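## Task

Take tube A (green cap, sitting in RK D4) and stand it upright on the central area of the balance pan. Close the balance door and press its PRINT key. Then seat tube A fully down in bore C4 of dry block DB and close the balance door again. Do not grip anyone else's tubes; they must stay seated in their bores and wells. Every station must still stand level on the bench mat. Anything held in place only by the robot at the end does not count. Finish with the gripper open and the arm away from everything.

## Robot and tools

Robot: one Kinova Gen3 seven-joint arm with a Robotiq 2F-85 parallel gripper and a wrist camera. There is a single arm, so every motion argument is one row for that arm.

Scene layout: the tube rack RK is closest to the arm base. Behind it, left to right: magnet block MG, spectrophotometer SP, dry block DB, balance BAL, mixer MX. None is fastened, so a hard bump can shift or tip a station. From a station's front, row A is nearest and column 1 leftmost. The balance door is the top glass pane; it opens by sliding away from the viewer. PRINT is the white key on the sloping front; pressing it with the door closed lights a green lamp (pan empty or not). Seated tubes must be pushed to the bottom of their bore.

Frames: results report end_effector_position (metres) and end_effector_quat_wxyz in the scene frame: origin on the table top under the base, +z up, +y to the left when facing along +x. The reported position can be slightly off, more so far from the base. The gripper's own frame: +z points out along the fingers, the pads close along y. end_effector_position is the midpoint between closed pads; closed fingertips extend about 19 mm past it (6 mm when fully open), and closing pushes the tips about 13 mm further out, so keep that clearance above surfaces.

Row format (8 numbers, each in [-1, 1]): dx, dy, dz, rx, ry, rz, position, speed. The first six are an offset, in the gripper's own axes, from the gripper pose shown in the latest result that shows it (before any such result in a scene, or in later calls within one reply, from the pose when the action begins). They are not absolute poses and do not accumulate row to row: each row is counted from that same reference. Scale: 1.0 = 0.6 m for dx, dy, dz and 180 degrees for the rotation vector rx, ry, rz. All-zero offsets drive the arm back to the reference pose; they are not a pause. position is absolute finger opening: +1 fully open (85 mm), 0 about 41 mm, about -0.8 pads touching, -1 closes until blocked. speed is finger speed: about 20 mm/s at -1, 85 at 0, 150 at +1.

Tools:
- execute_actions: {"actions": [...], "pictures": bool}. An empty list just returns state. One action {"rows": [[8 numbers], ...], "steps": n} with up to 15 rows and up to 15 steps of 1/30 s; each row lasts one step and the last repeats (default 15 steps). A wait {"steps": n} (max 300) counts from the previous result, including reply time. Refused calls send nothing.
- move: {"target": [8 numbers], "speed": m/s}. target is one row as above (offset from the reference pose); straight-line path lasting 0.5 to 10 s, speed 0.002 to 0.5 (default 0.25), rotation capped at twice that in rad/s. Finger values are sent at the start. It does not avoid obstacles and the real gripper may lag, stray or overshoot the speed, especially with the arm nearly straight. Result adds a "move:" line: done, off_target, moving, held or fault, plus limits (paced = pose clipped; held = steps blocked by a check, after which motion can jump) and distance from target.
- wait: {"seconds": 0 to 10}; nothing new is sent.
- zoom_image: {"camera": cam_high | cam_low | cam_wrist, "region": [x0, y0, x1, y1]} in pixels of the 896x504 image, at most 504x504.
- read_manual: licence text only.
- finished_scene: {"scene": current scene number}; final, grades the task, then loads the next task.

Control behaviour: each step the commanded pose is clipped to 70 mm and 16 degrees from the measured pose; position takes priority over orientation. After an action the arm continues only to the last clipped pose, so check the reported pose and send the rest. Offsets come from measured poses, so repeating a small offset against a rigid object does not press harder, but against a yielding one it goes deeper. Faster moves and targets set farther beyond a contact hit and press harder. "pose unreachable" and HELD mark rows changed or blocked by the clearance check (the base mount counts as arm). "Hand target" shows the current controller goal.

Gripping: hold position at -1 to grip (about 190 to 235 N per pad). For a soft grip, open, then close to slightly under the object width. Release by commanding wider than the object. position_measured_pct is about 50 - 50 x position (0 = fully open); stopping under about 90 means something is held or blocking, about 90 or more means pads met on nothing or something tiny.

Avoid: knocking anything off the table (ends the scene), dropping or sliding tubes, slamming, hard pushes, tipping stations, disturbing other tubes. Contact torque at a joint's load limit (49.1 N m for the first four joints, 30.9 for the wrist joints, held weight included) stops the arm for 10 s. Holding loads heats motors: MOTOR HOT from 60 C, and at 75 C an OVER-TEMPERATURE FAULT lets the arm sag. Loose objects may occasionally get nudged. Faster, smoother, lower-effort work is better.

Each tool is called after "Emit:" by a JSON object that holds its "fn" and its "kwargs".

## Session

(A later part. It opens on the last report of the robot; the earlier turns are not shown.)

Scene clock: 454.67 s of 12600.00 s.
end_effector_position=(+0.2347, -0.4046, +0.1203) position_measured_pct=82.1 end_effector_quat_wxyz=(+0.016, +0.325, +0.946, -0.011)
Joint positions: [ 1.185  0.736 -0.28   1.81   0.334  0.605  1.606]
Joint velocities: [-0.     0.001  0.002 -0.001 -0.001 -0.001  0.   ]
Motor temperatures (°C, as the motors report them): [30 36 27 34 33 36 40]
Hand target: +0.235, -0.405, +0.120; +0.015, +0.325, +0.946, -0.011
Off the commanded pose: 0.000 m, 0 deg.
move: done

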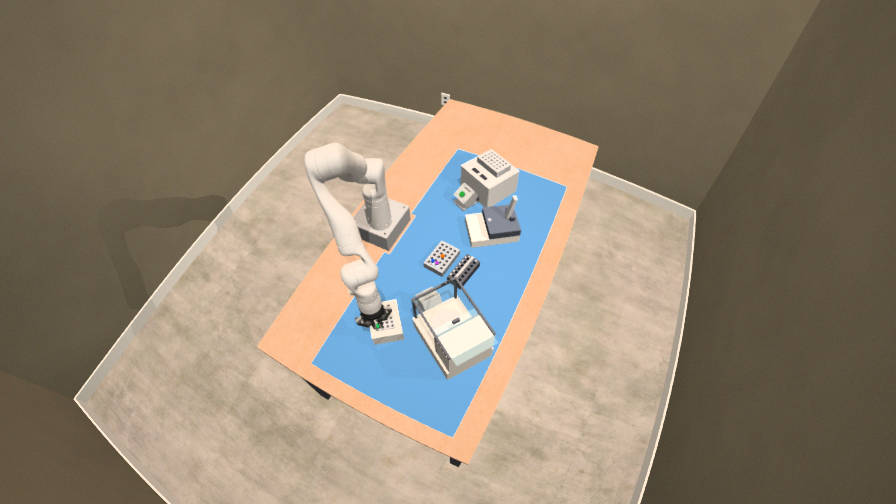

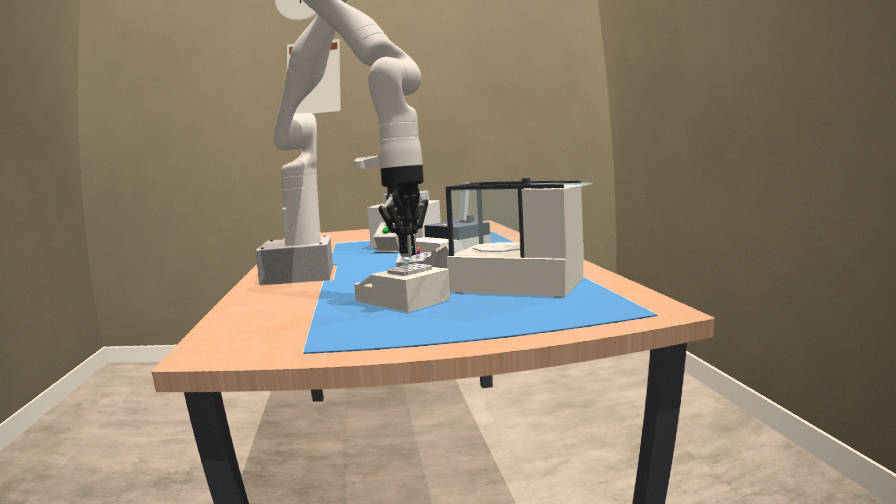

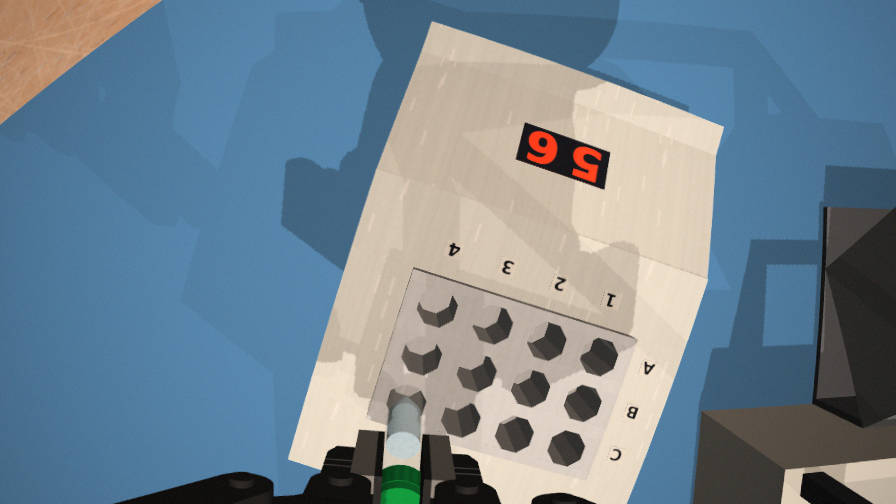

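Emit:
{"fn": "move", "kwargs": {"target": [0,0,0.007,0,0,0,-0.75,0], "speed": 0.003}}

Emit:
{"fn": "move", "kwargs": {"target": [0.008,0,0.002,0,0,0,-0.75,0], "speed": 0.003}}

Emit:
{"fn": "zoom_image", "kwargs": {"camera": "cam_low", "region": [350,200,470,300]}}

Scene clock: 461.60 s of 12600.00 s.
end_effector_position=(+0.2351, -0.4049, +0.1162) position_measured_pct=82.1 end_effector_quat_wxyz=(+0.016, +0.325, +0.946, -0.011)
Joint positions: [ 1.182  0.744 -0.276  1.811  0.337  0.595  1.603]
Joint velocities: [-0.     0.001  0.002 -0.     0.    -0.    -0.   ]
Motor temperatures (°C, as the motors report them): [30 36 27 34 33 36 40]
Hand target: +0.235, -0.405, +0.116; +0.016, +0.325, +0.946, -0.011
Off the commanded pose: 0.000 m, 0 deg.
move: done

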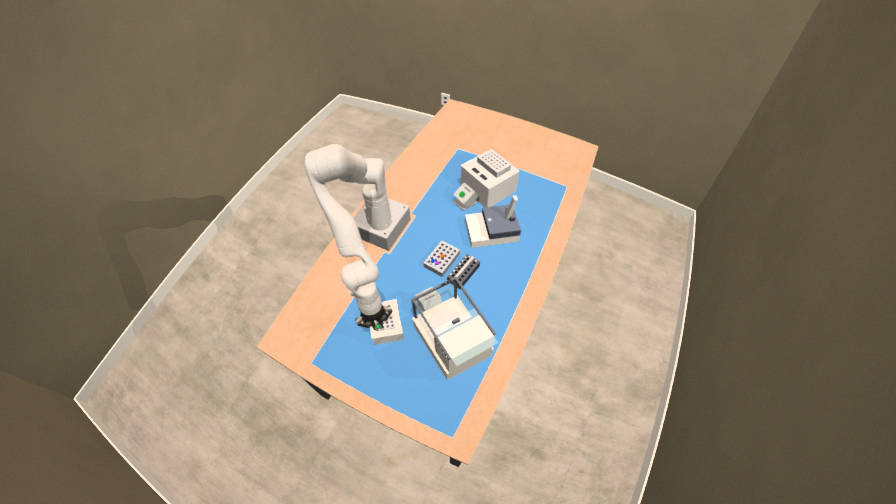

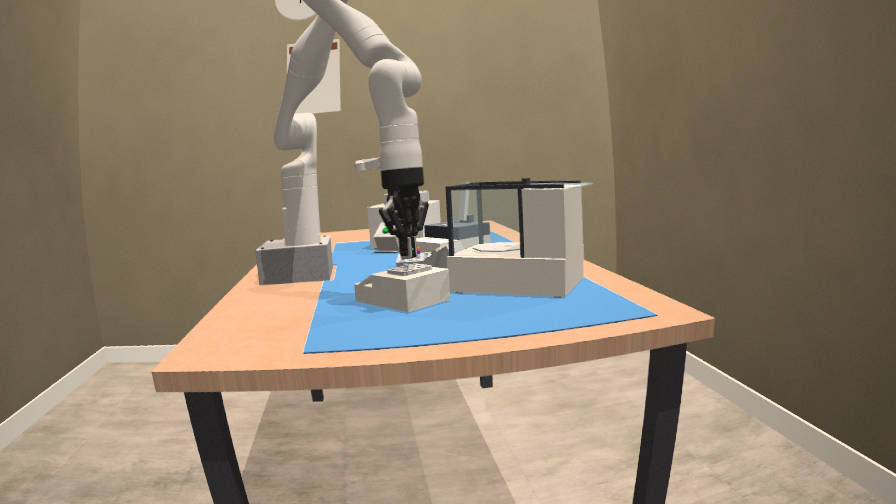

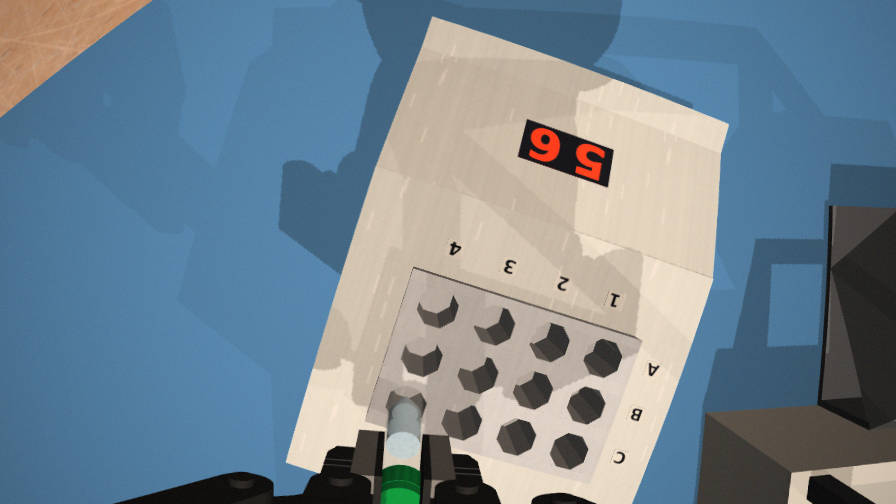

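Scene clock: 463.47 s of 12600.00 s.
end_effector_position=(+0.2341, -0.4039, +0.1163) position_measured_pct=82.1 end_effector_quat_wxyz=(+0.019, +0.324, +0.946, -0.013)
Joint positions: [ 1.184  0.739 -0.275  1.825  0.339  0.579  1.603]
Joint velocities: [-0.    -0.001  0.001  0.002  0.    -0.     0.001]
Motor temperatures (°C, as the motors report them): [30 36 27 34 33 36 40]
Hand target: +0.231, -0.402, +0.115; +0.016, +0.325, +0.946, -0.011
Off the commanded pose: 0.004 m, 0 deg.
move: off_target

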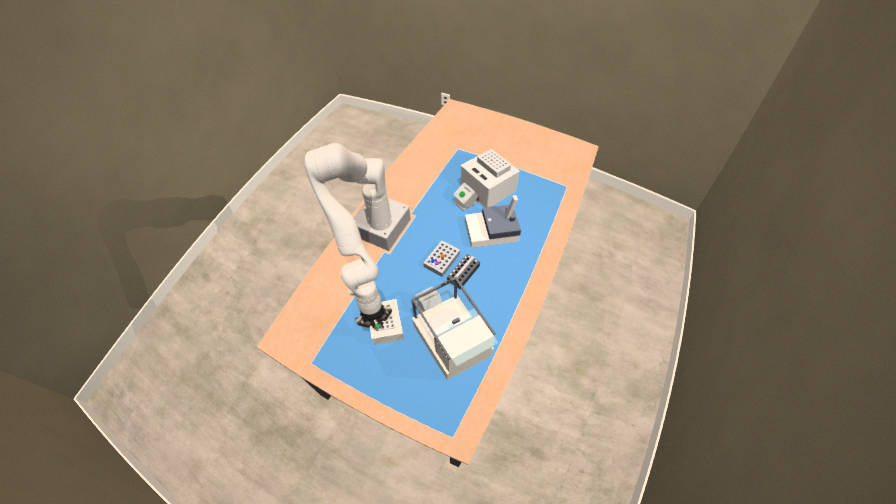

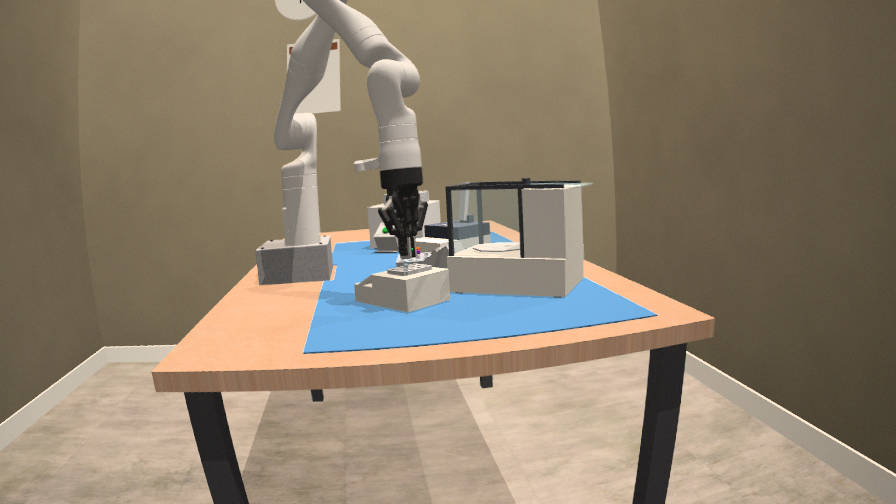

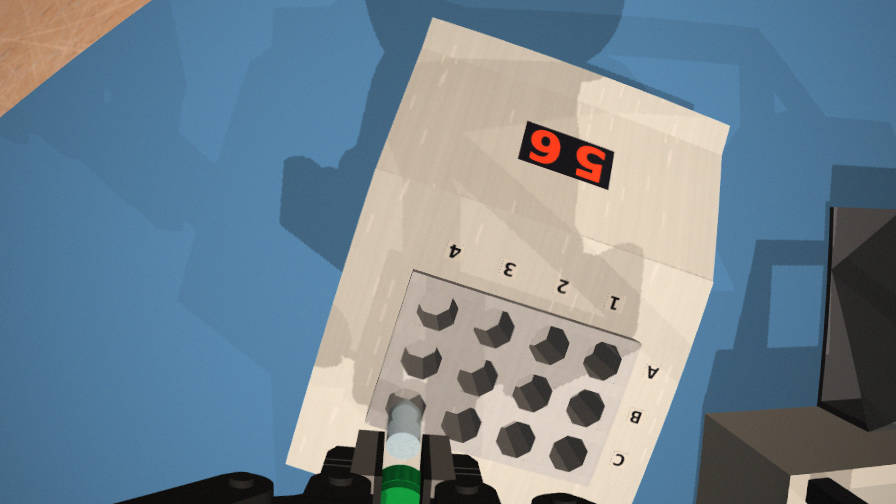

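Region (350, 200, 470, 300) of cam_low's 896x504 image, scaled by 4.200, with more detail than that image has.

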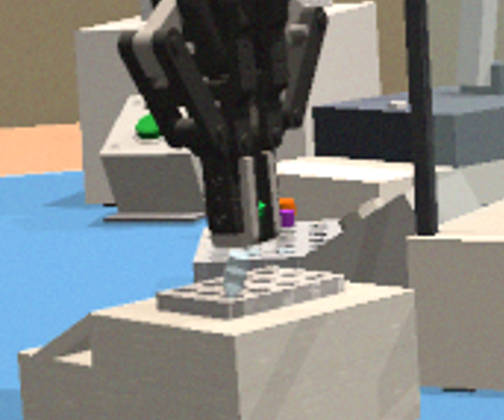

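Emit:
{"fn": "move", "kwargs": {"target": [0.0085,0,0,0,-0.044,0,-0.75,0], "speed": 0.004}}

Emit:
{"fn": "zoom_image", "kwargs": {"camera": "cam_low", "region": [350,200,470,300]}}

Scene clock: 491.90 s of 12600.00 s.
end_effector_position=(+0.2319, -0.4023, +0.1163) position_measured_pct=82.1 end_effector_quat_wxyz=(+0.057, +0.323, +0.944, -0.026)
Joint positions: [ 1.21   0.709 -0.273  1.915  0.353  0.439  1.602]
Joint velocities: [ 0. -0. -0. -0.  0. -0. -0.]
Motor temperatures (°C, as the motors report them): [30 36 27 34 33 36 40]
Hand target: +0.232, -0.402, +0.116; +0.057, +0.323, +0.944, -0.026
Off the commanded pose: 0.002 m, 3 deg.
move: off_target (path cut at 10 s)

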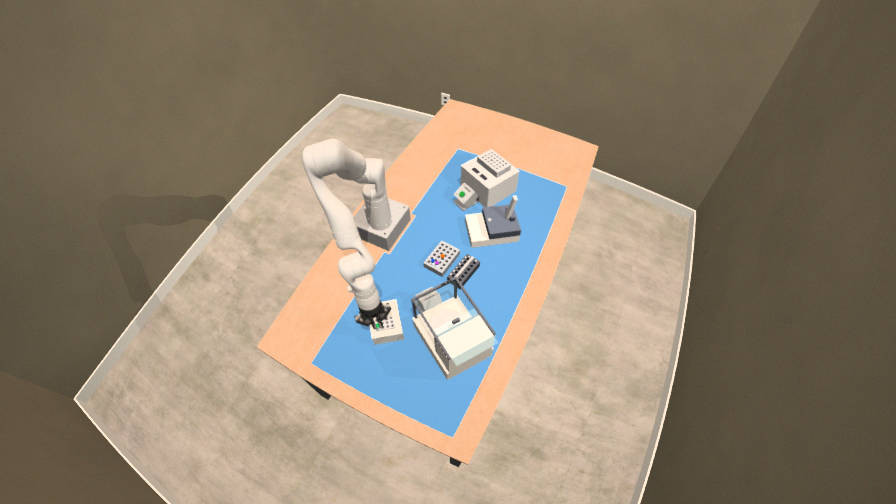

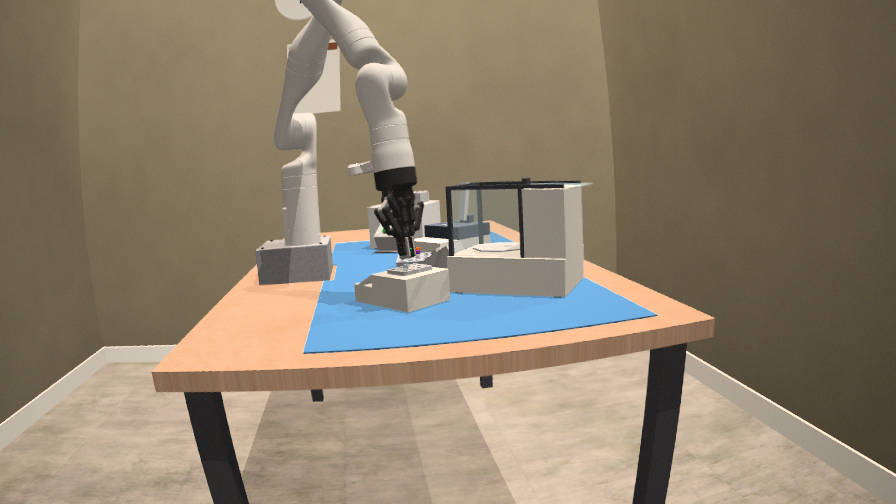

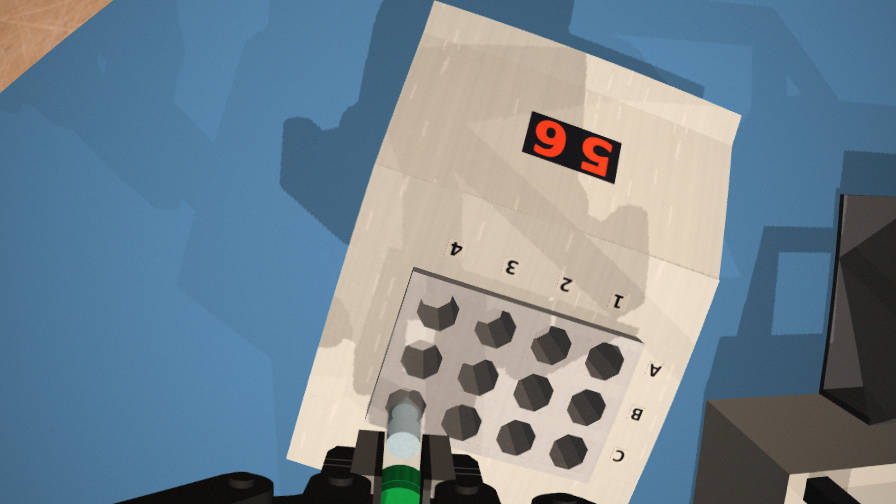

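Region (350, 200, 470, 300) of cam_low's 896x504 image, scaled by 4.200, with more detail than that image has.

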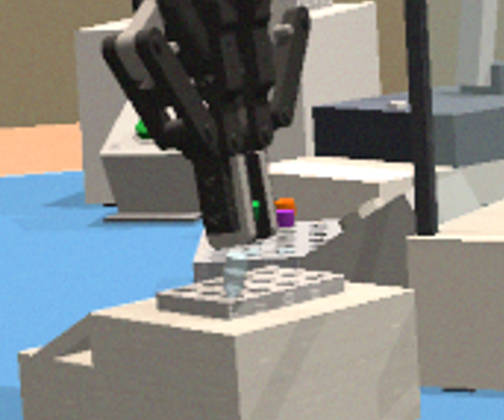

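Emit:
{"fn": "move", "kwargs": {"target": [0.0095,0,0,0,-0.044,0,-0.75,0], "speed": 0.012}}

Emit:
{"fn": "zoom_image", "kwargs": {"camera": "cam_low", "region": [350,200,470,300]}}

Scene clock: 505.10 s of 12600.00 s.
end_effector_position=(+0.2275, -0.3989, +0.1154) position_measured_pct=82.1 end_effector_quat_wxyz=(+0.122, +0.321, +0.938, -0.048)
Joint positions: [ 1.247  0.677 -0.253  2.064  0.385  0.182  1.602]
Joint velocities: [ 0.    -0.001  0.     0.004  0.002 -0.003 -0.   ]
Motor temperatures (°C, as the motors report them): [30 36 27 34 33 36 40]
Hand target: +0.227, -0.399, +0.115; +0.123, +0.321, +0.938, -0.048
Off the commanded pose: 0.000 m, 0 deg.
move: done

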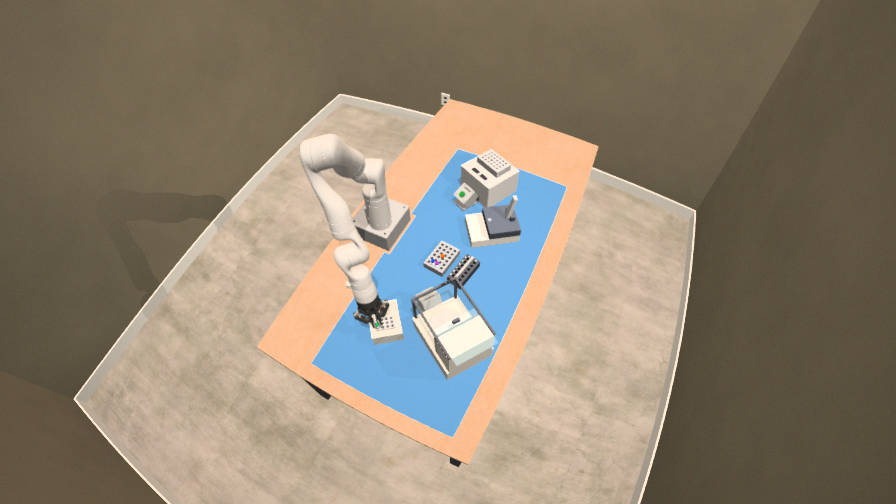

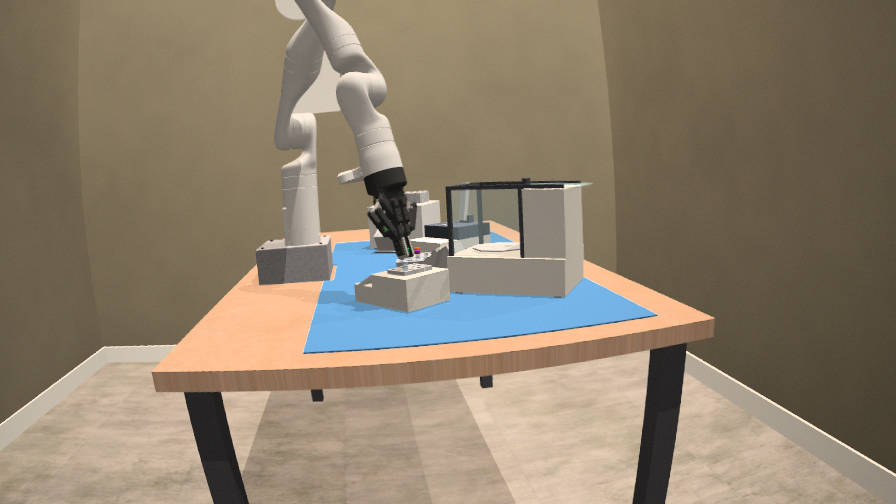

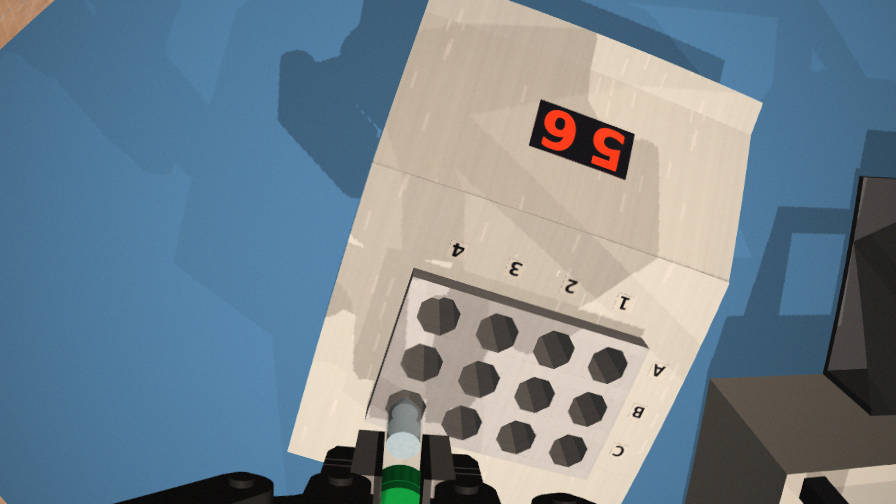

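Region (350, 200, 470, 300) of cam_low's 896x504 image, scaled by 4.200, with more detail than that image has.

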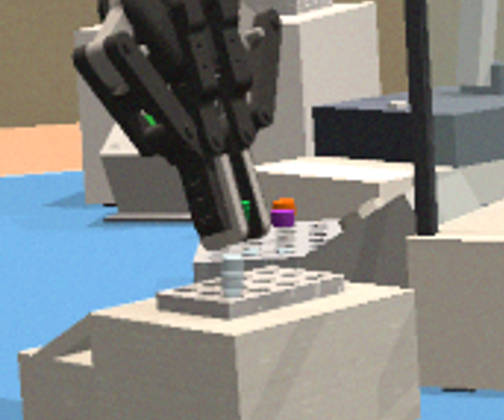

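Emit:
{"fn": "move", "kwargs": {"target": [0.0035,0,0.0129,0,0,0,-0.75,0], "speed": 0.004}}

Emit:
{"fn": "zoom_image", "kwargs": {"camera": "cam_low", "region": [350,200,470,300]}}

Scene clock: 518.93 s of 12600.00 s.
end_effector_position=(+0.2272, -0.3987, +0.1074) position_measured_pct=82.1 end_effector_quat_wxyz=(+0.122, +0.321, +0.938, -0.048)
Joint positions: [ 1.235  0.695 -0.236  2.068  0.39   0.158  1.598]
Joint velocities: [-0.001  0.001 -0.001 -0.002 -0.001 -0.002 -0.001]
Motor temperatures (°C, as the motors report them): [30 35 27 34 33 36 40]
Hand target: +0.227, -0.399, +0.107; +0.122, +0.321, +0.938, -0.048
Off the commanded pose: 0.000 m, 0 deg.
move: done

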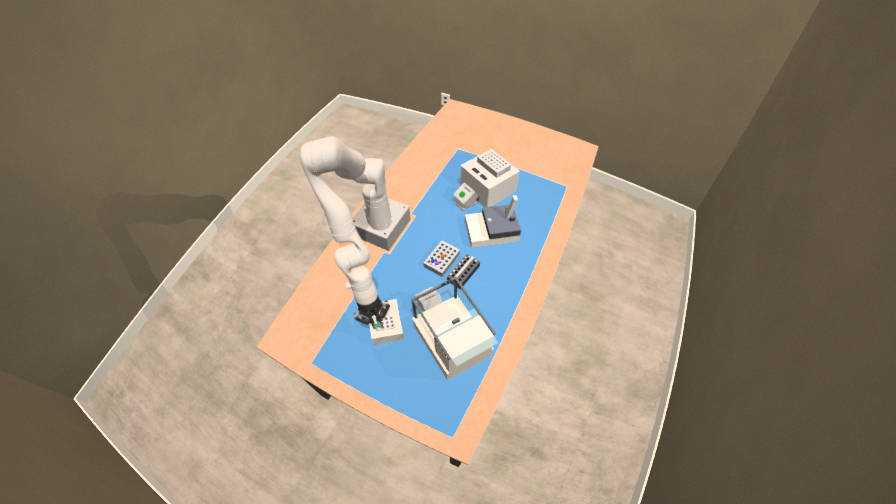

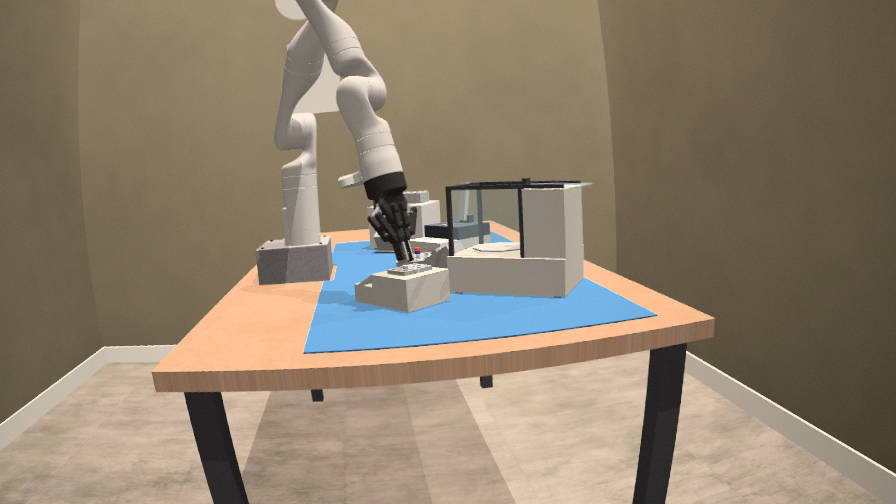

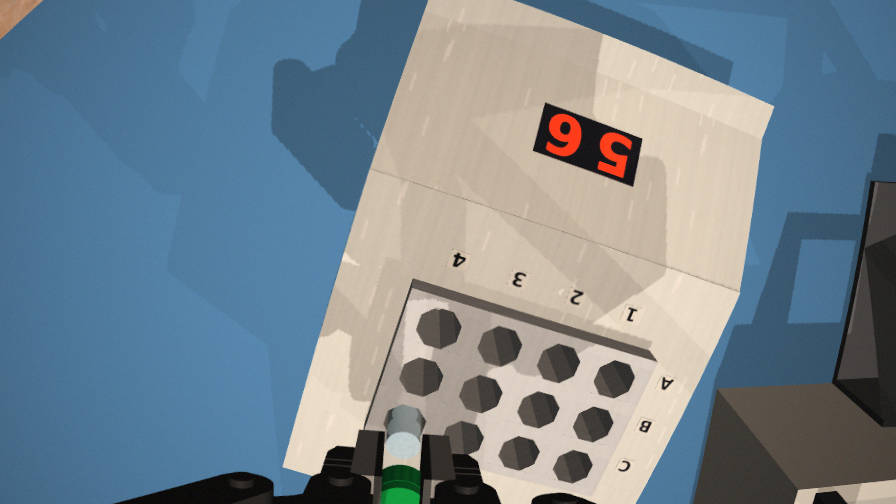

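Region (350, 200, 470, 300) of cam_low's 896x504 image, scaled by 4.200, with more detail than that image has.

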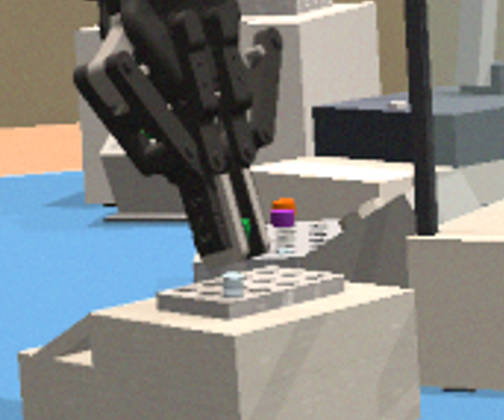

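Emit:
{"fn": "execute_actions", "kwargs": {"actions": []}}

Scene clock: 540.23 s of 12600.00 s.
end_effector_position=(+0.2272, -0.3987, +0.1073) position_measured_pct=82.1 end_effector_quat_wxyz=(+0.122, +0.321, +0.938, -0.048)
Joint positions: [ 1.235  0.695 -0.236  2.068  0.39   0.158  1.598]
Joint velocities: [-0.    -0.     0.     0.002  0.     0.002  0.001]
Motor temperatures (°C, as the motors report them): [30 35 27 34 33 36 40]
Hand target: +0.227, -0.399, +0.107; +0.122, +0.321, +0.938, -0.048
Off the commanded pose: 0.000 m, 0 deg.
Steps of this call (steps 1 to 639: nothing new was sent). Readings (end_effector_position | what the end effector reports):
1: (+0.2272, -0.3987, +0.1074) | position_measured_pct=82.1
2: (+0.2272, -0.3987, +0.1074) | position_measured_pct=82.1
4: (+0.2272, -0.3987, +0.1073) | position_measured_pct=82.1
8: (+0.2272, -0.3987, +0.1073) | position_measured_pct=82.1
639: the state above

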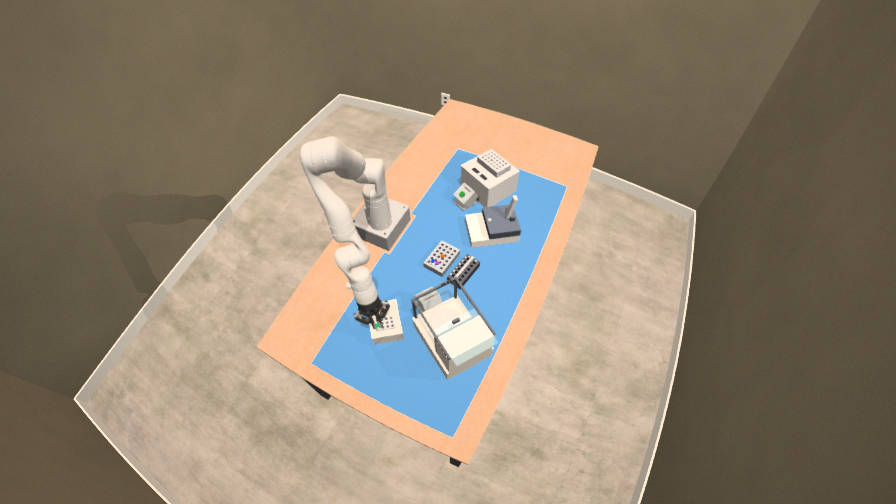

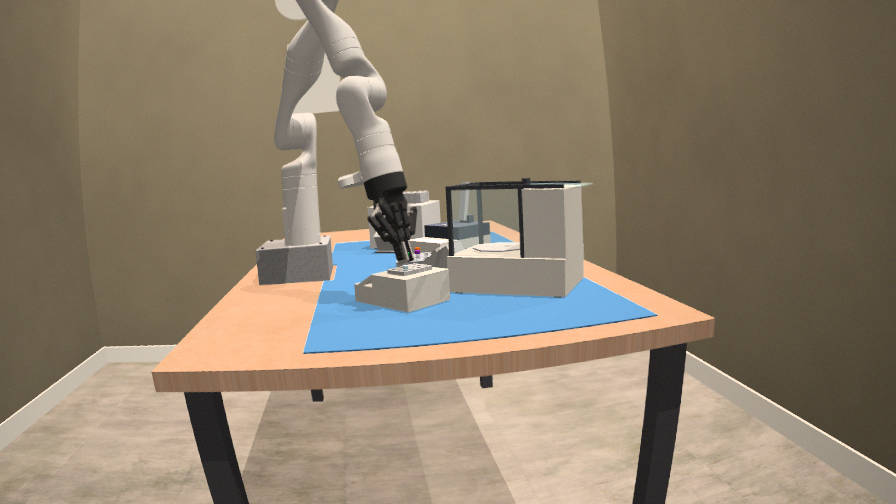

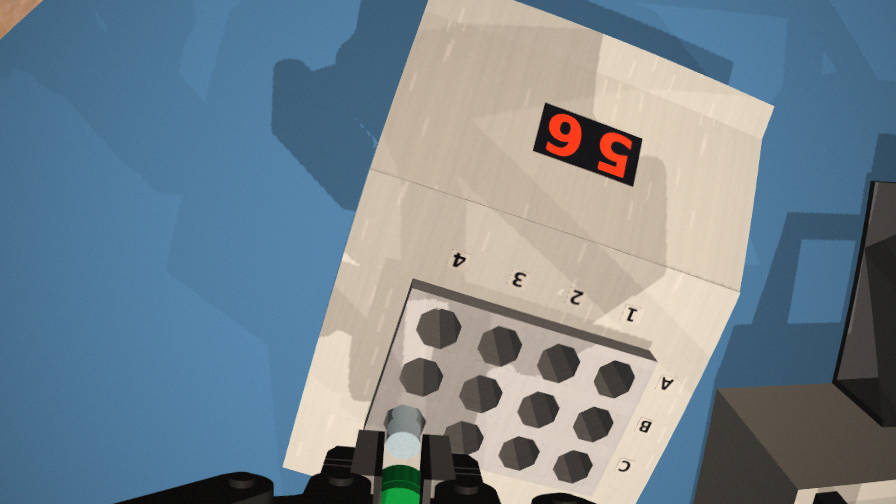

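Emit:
{"fn": "execute_actions", "kwargs": {"actions": [{"rows":[[0,0,0,0,0,0,-0.3,0]],"steps":12}], "pictures": false}}

Emit:
{"fn": "move", "kwargs": {"target": [-0.0195,0,-0.0725,0,0,0,-0.3,0], "speed": 0.04}}

Emit:
{"fn": "move", "kwargs": {"target": [0,0,0,0,0.083,0,-1,0], "speed": 0.05}}

Scene clock: 549.20 s of 12600.00 s.
end_effector_position=(+0.2272, -0.3987, +0.1073) position_measured_pct=65.1 end_effector_quat_wxyz=(+0.122, +0.321, +0.938, -0.048)
Joint positions: [ 1.235  0.695 -0.236  2.068  0.39   0.158  1.598]
Joint velocities: [-0.     0.     0.001 -0.001 -0.002 -0.     0.   ]
Motor temperatures (°C, as the motors report them): [30 35 27 34 33 36 40]
Hand target: +0.227, -0.399, +0.107; +0.122, +0.321, +0.938, -0.048
Off the commanded pose: 0.000 m, 0 deg.
Steps of this call (steps 1 to 257: nothing new was sent; steps 258 to 269: all 12 steps of this action). Readings (end_effector_position | what the end effector reports):
258: (+0.2271, -0.3987, +0.1073) | position_measured_pct=82.1
259: (+0.2271, -0.3986, +0.1073) | position_measured_pct=82.1
261: (+0.2269, -0.3986, +0.1072) | position_measured_pct=77.8
265: (+0.2272, -0.3987, +0.1073) | position_measured_pct=67.5
269: the state above

Scene clock: 550.87 s of 12600.00 s.
end_effector_position=(+0.2276, -0.3979, +0.1520) position_measured_pct=65.1 end_effector_quat_wxyz=(+0.122, +0.321, +0.938, -0.048)
Joint positions: [ 1.306  0.596 -0.334  2.044  0.35   0.296  1.63 ]
Joint velocities: [ 0.006 -0.005 -0.004 -0.003 -0.002  0.005  0.003]
Motor temperatures (°C, as the motors report them): [30 35 27 34 33 36 40]
Hand target: +0.227, -0.398, +0.152; +0.122, +0.321, +0.938, -0.048
Off the commanded pose: 0.001 m, 0 deg.
move: done

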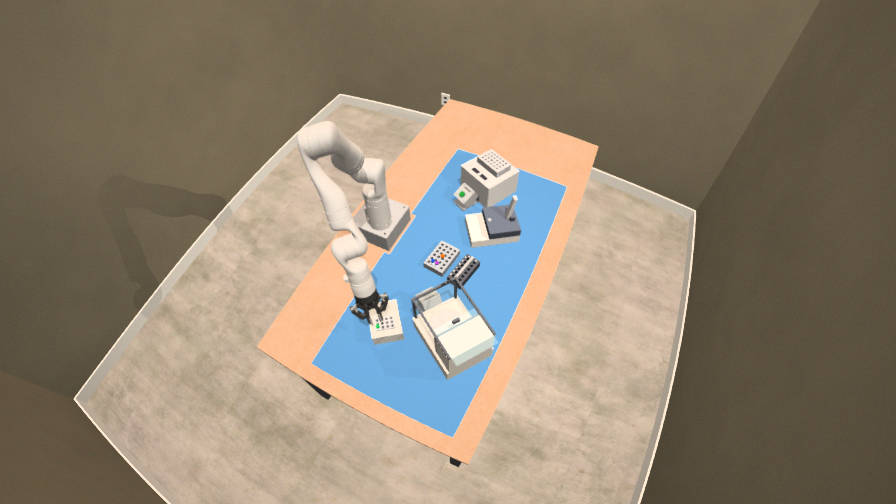

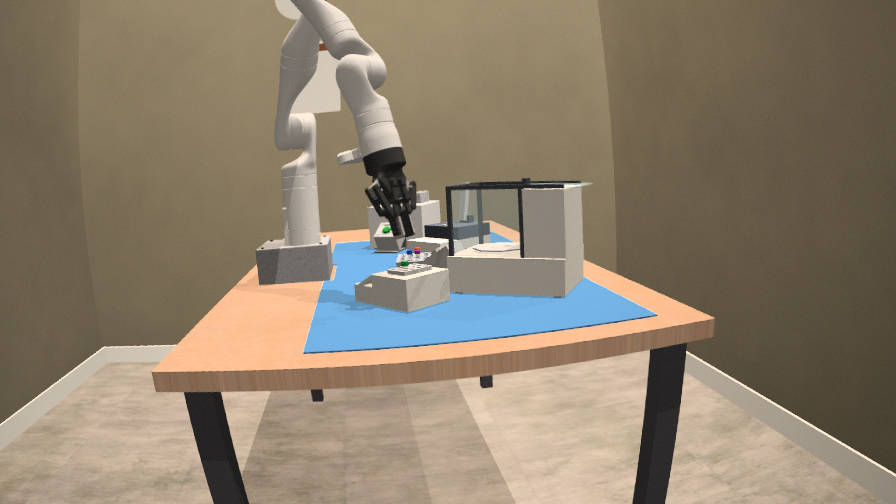

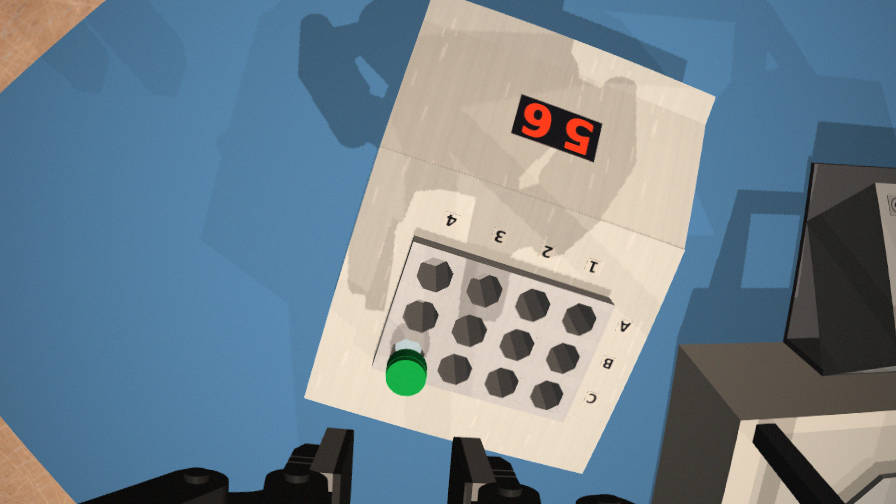

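Scene clock: 553.70 s of 12600.00 s.
end_effector_position=(+0.2275, -0.3980, +0.1524) position_measured_pct=91.7 end_effector_quat_wxyz=(-0.001, +0.324, +0.946, -0.006)
Joint positions: [ 1.207  0.677 -0.317  1.79   0.32   0.722  1.617]
Joint velocities: [-0.005  0.006 -0.    -0.009 -0.001  0.014 -0.   ]
Motor temperatures (°C, as the motors report them): [30 35 27 34 33 36 40]
Hand target: +0.228, -0.398, +0.152; -0.001, +0.324, +0.946, -0.006
Off the commanded pose: 0.000 m, 0 deg.
move: done

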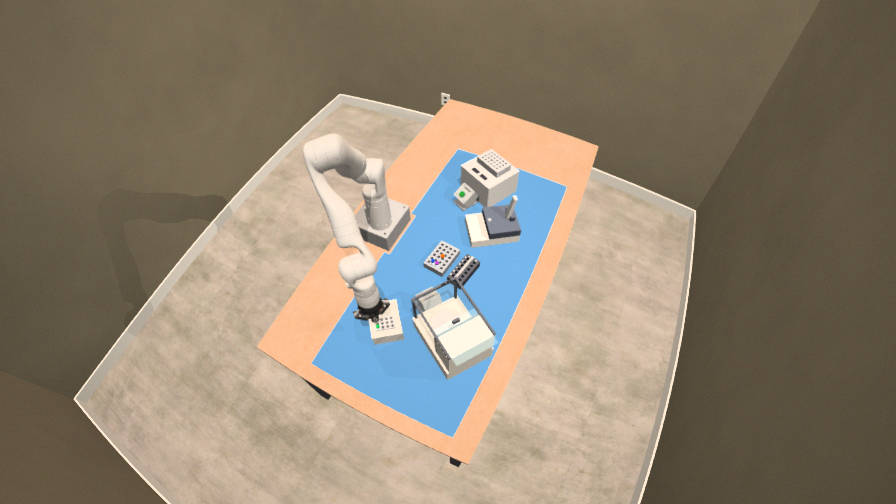

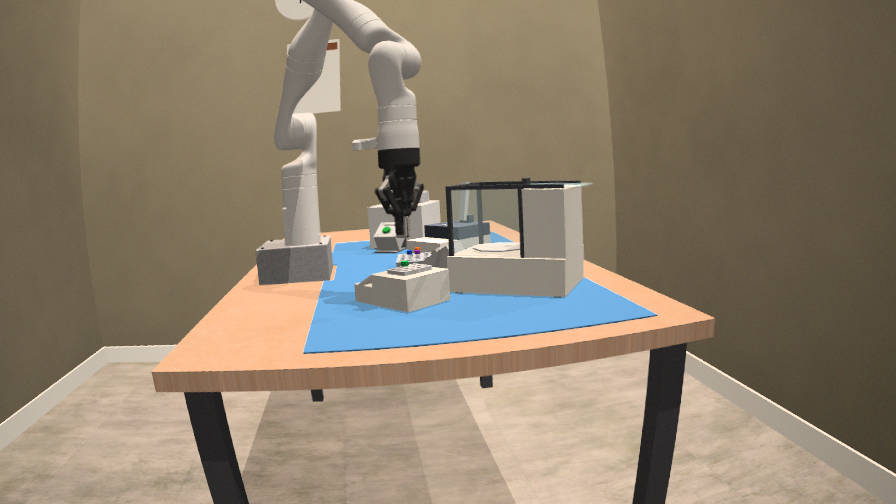

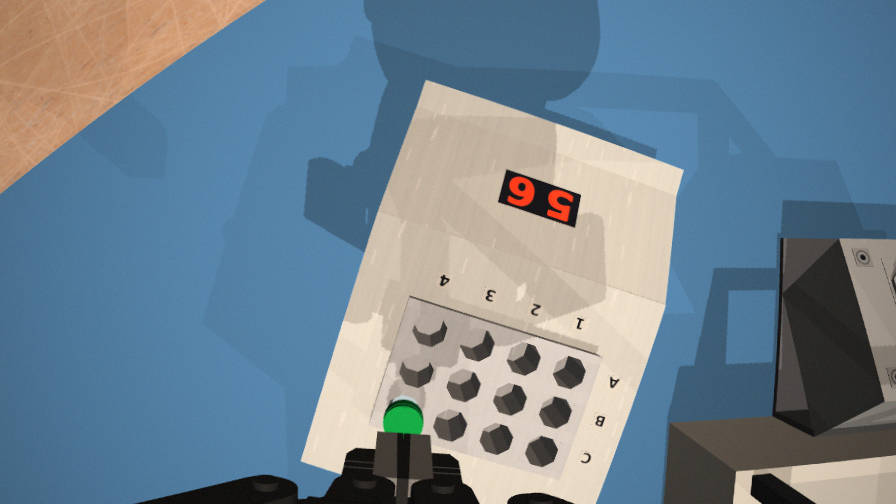

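Emit:
{"fn": "move", "kwargs": {"target": [0,0,0.045,0,0,0,-1,0], "speed": 0.04}}

Emit:
{"fn": "move", "kwargs": {"target": [0,0,0.033,0,0,0,-1,0], "speed": 0.006}}

Scene clock: 565.43 s of 12600.00 s.
end_effector_position=(+0.2274, -0.3985, +0.1256) position_measured_pct=91.7 end_effector_quat_wxyz=(-0.001, +0.324, +0.946, -0.006)
Joint positions: [ 1.193  0.727 -0.295  1.805  0.344  0.656  1.597]
Joint velocities: [-0.002  0.005  0.     0.001 -0.    -0.004 -0.001]
Motor temperatures (°C, as the motors report them): [30 35 27 34 33 36 40]
Hand target: +0.227, -0.398, +0.125; -0.001, +0.324, +0.946, -0.006
Off the commanded pose: 0.000 m, 0 deg.
move: done

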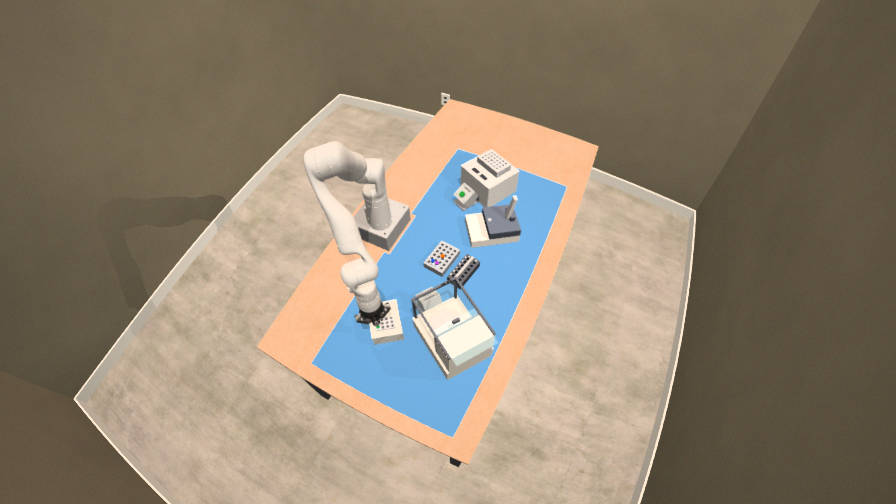

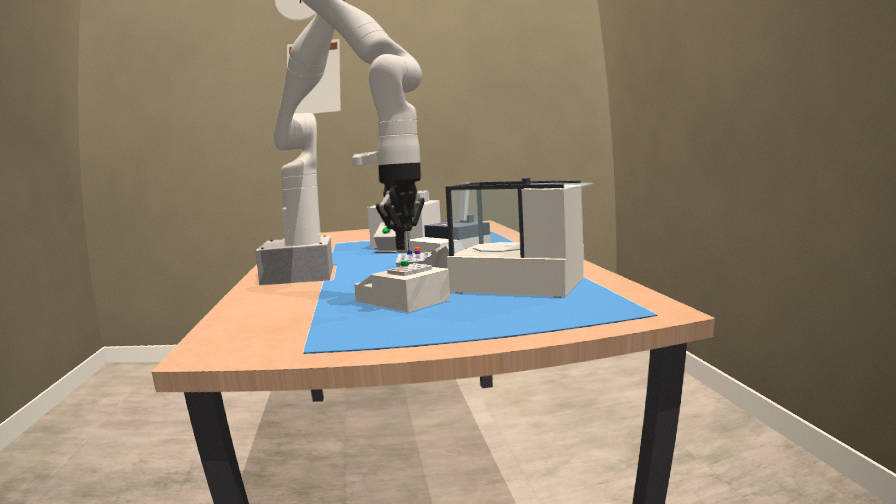

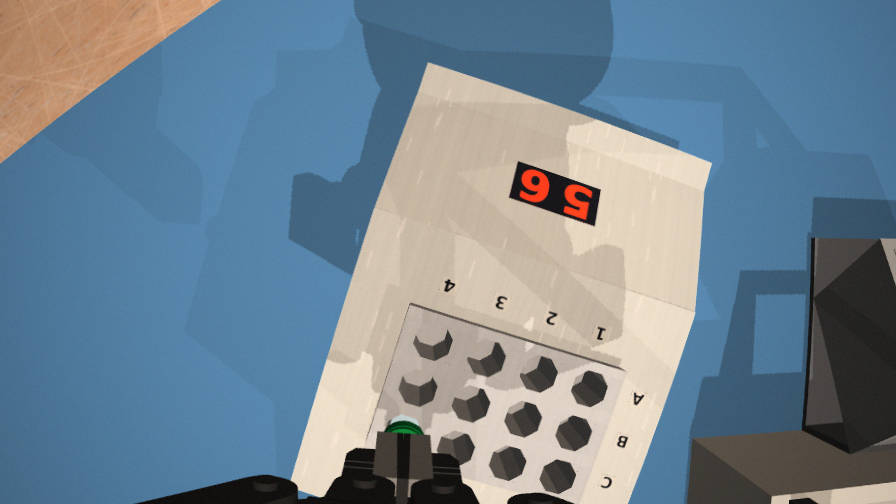

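Scene clock: 568.97 s of 12600.00 s.
end_effector_position=(+0.2276, -0.3996, +0.1092) position_measured_pct=91.7 end_effector_quat_wxyz=(+0.000, +0.324, +0.946, -0.008)
Joint positions: [ 1.182  0.758 -0.278  1.814  0.361  0.612  1.582]
Joint velocities: [-0.    -0.    -0.     0.001  0.    -0.002 -0.001]
Motor temperatures (°C, as the motors report them): [30 35 27 34 33 36 40]
Hand target: +0.227, -0.399, +0.106; -0.001, +0.324, +0.946, -0.006
Off the commanded pose: 0.004 m, 0 deg.
move: off_target

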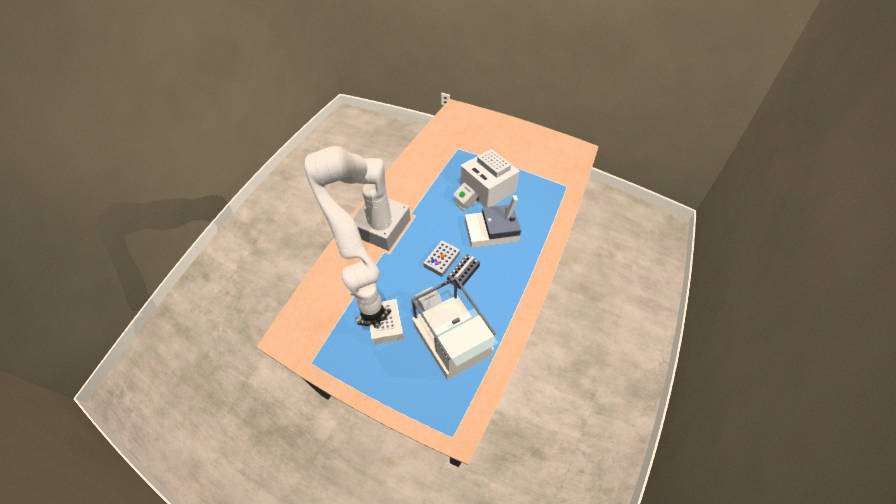

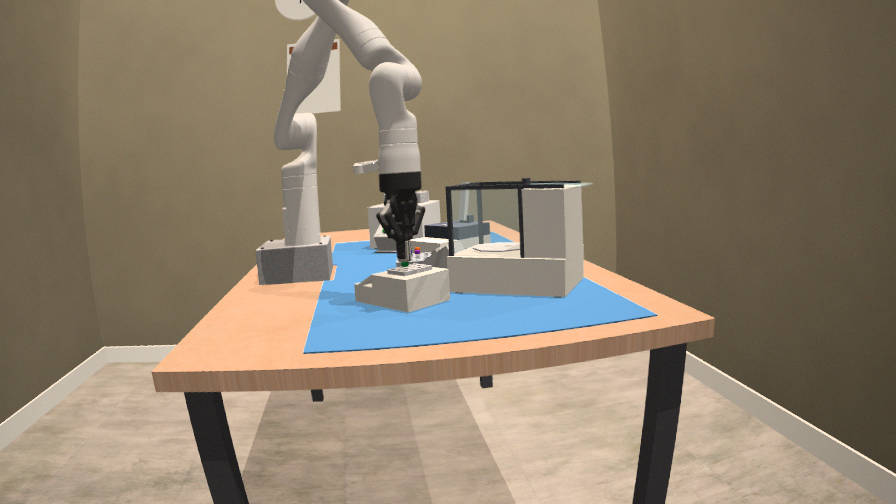

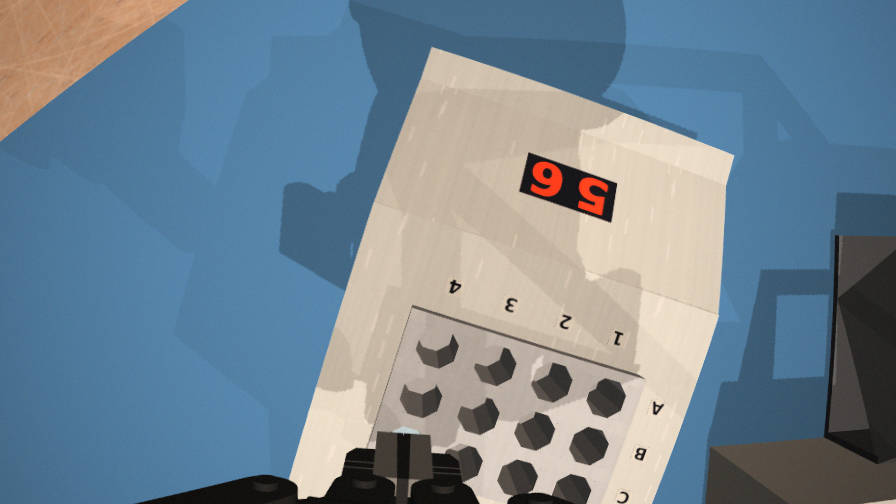

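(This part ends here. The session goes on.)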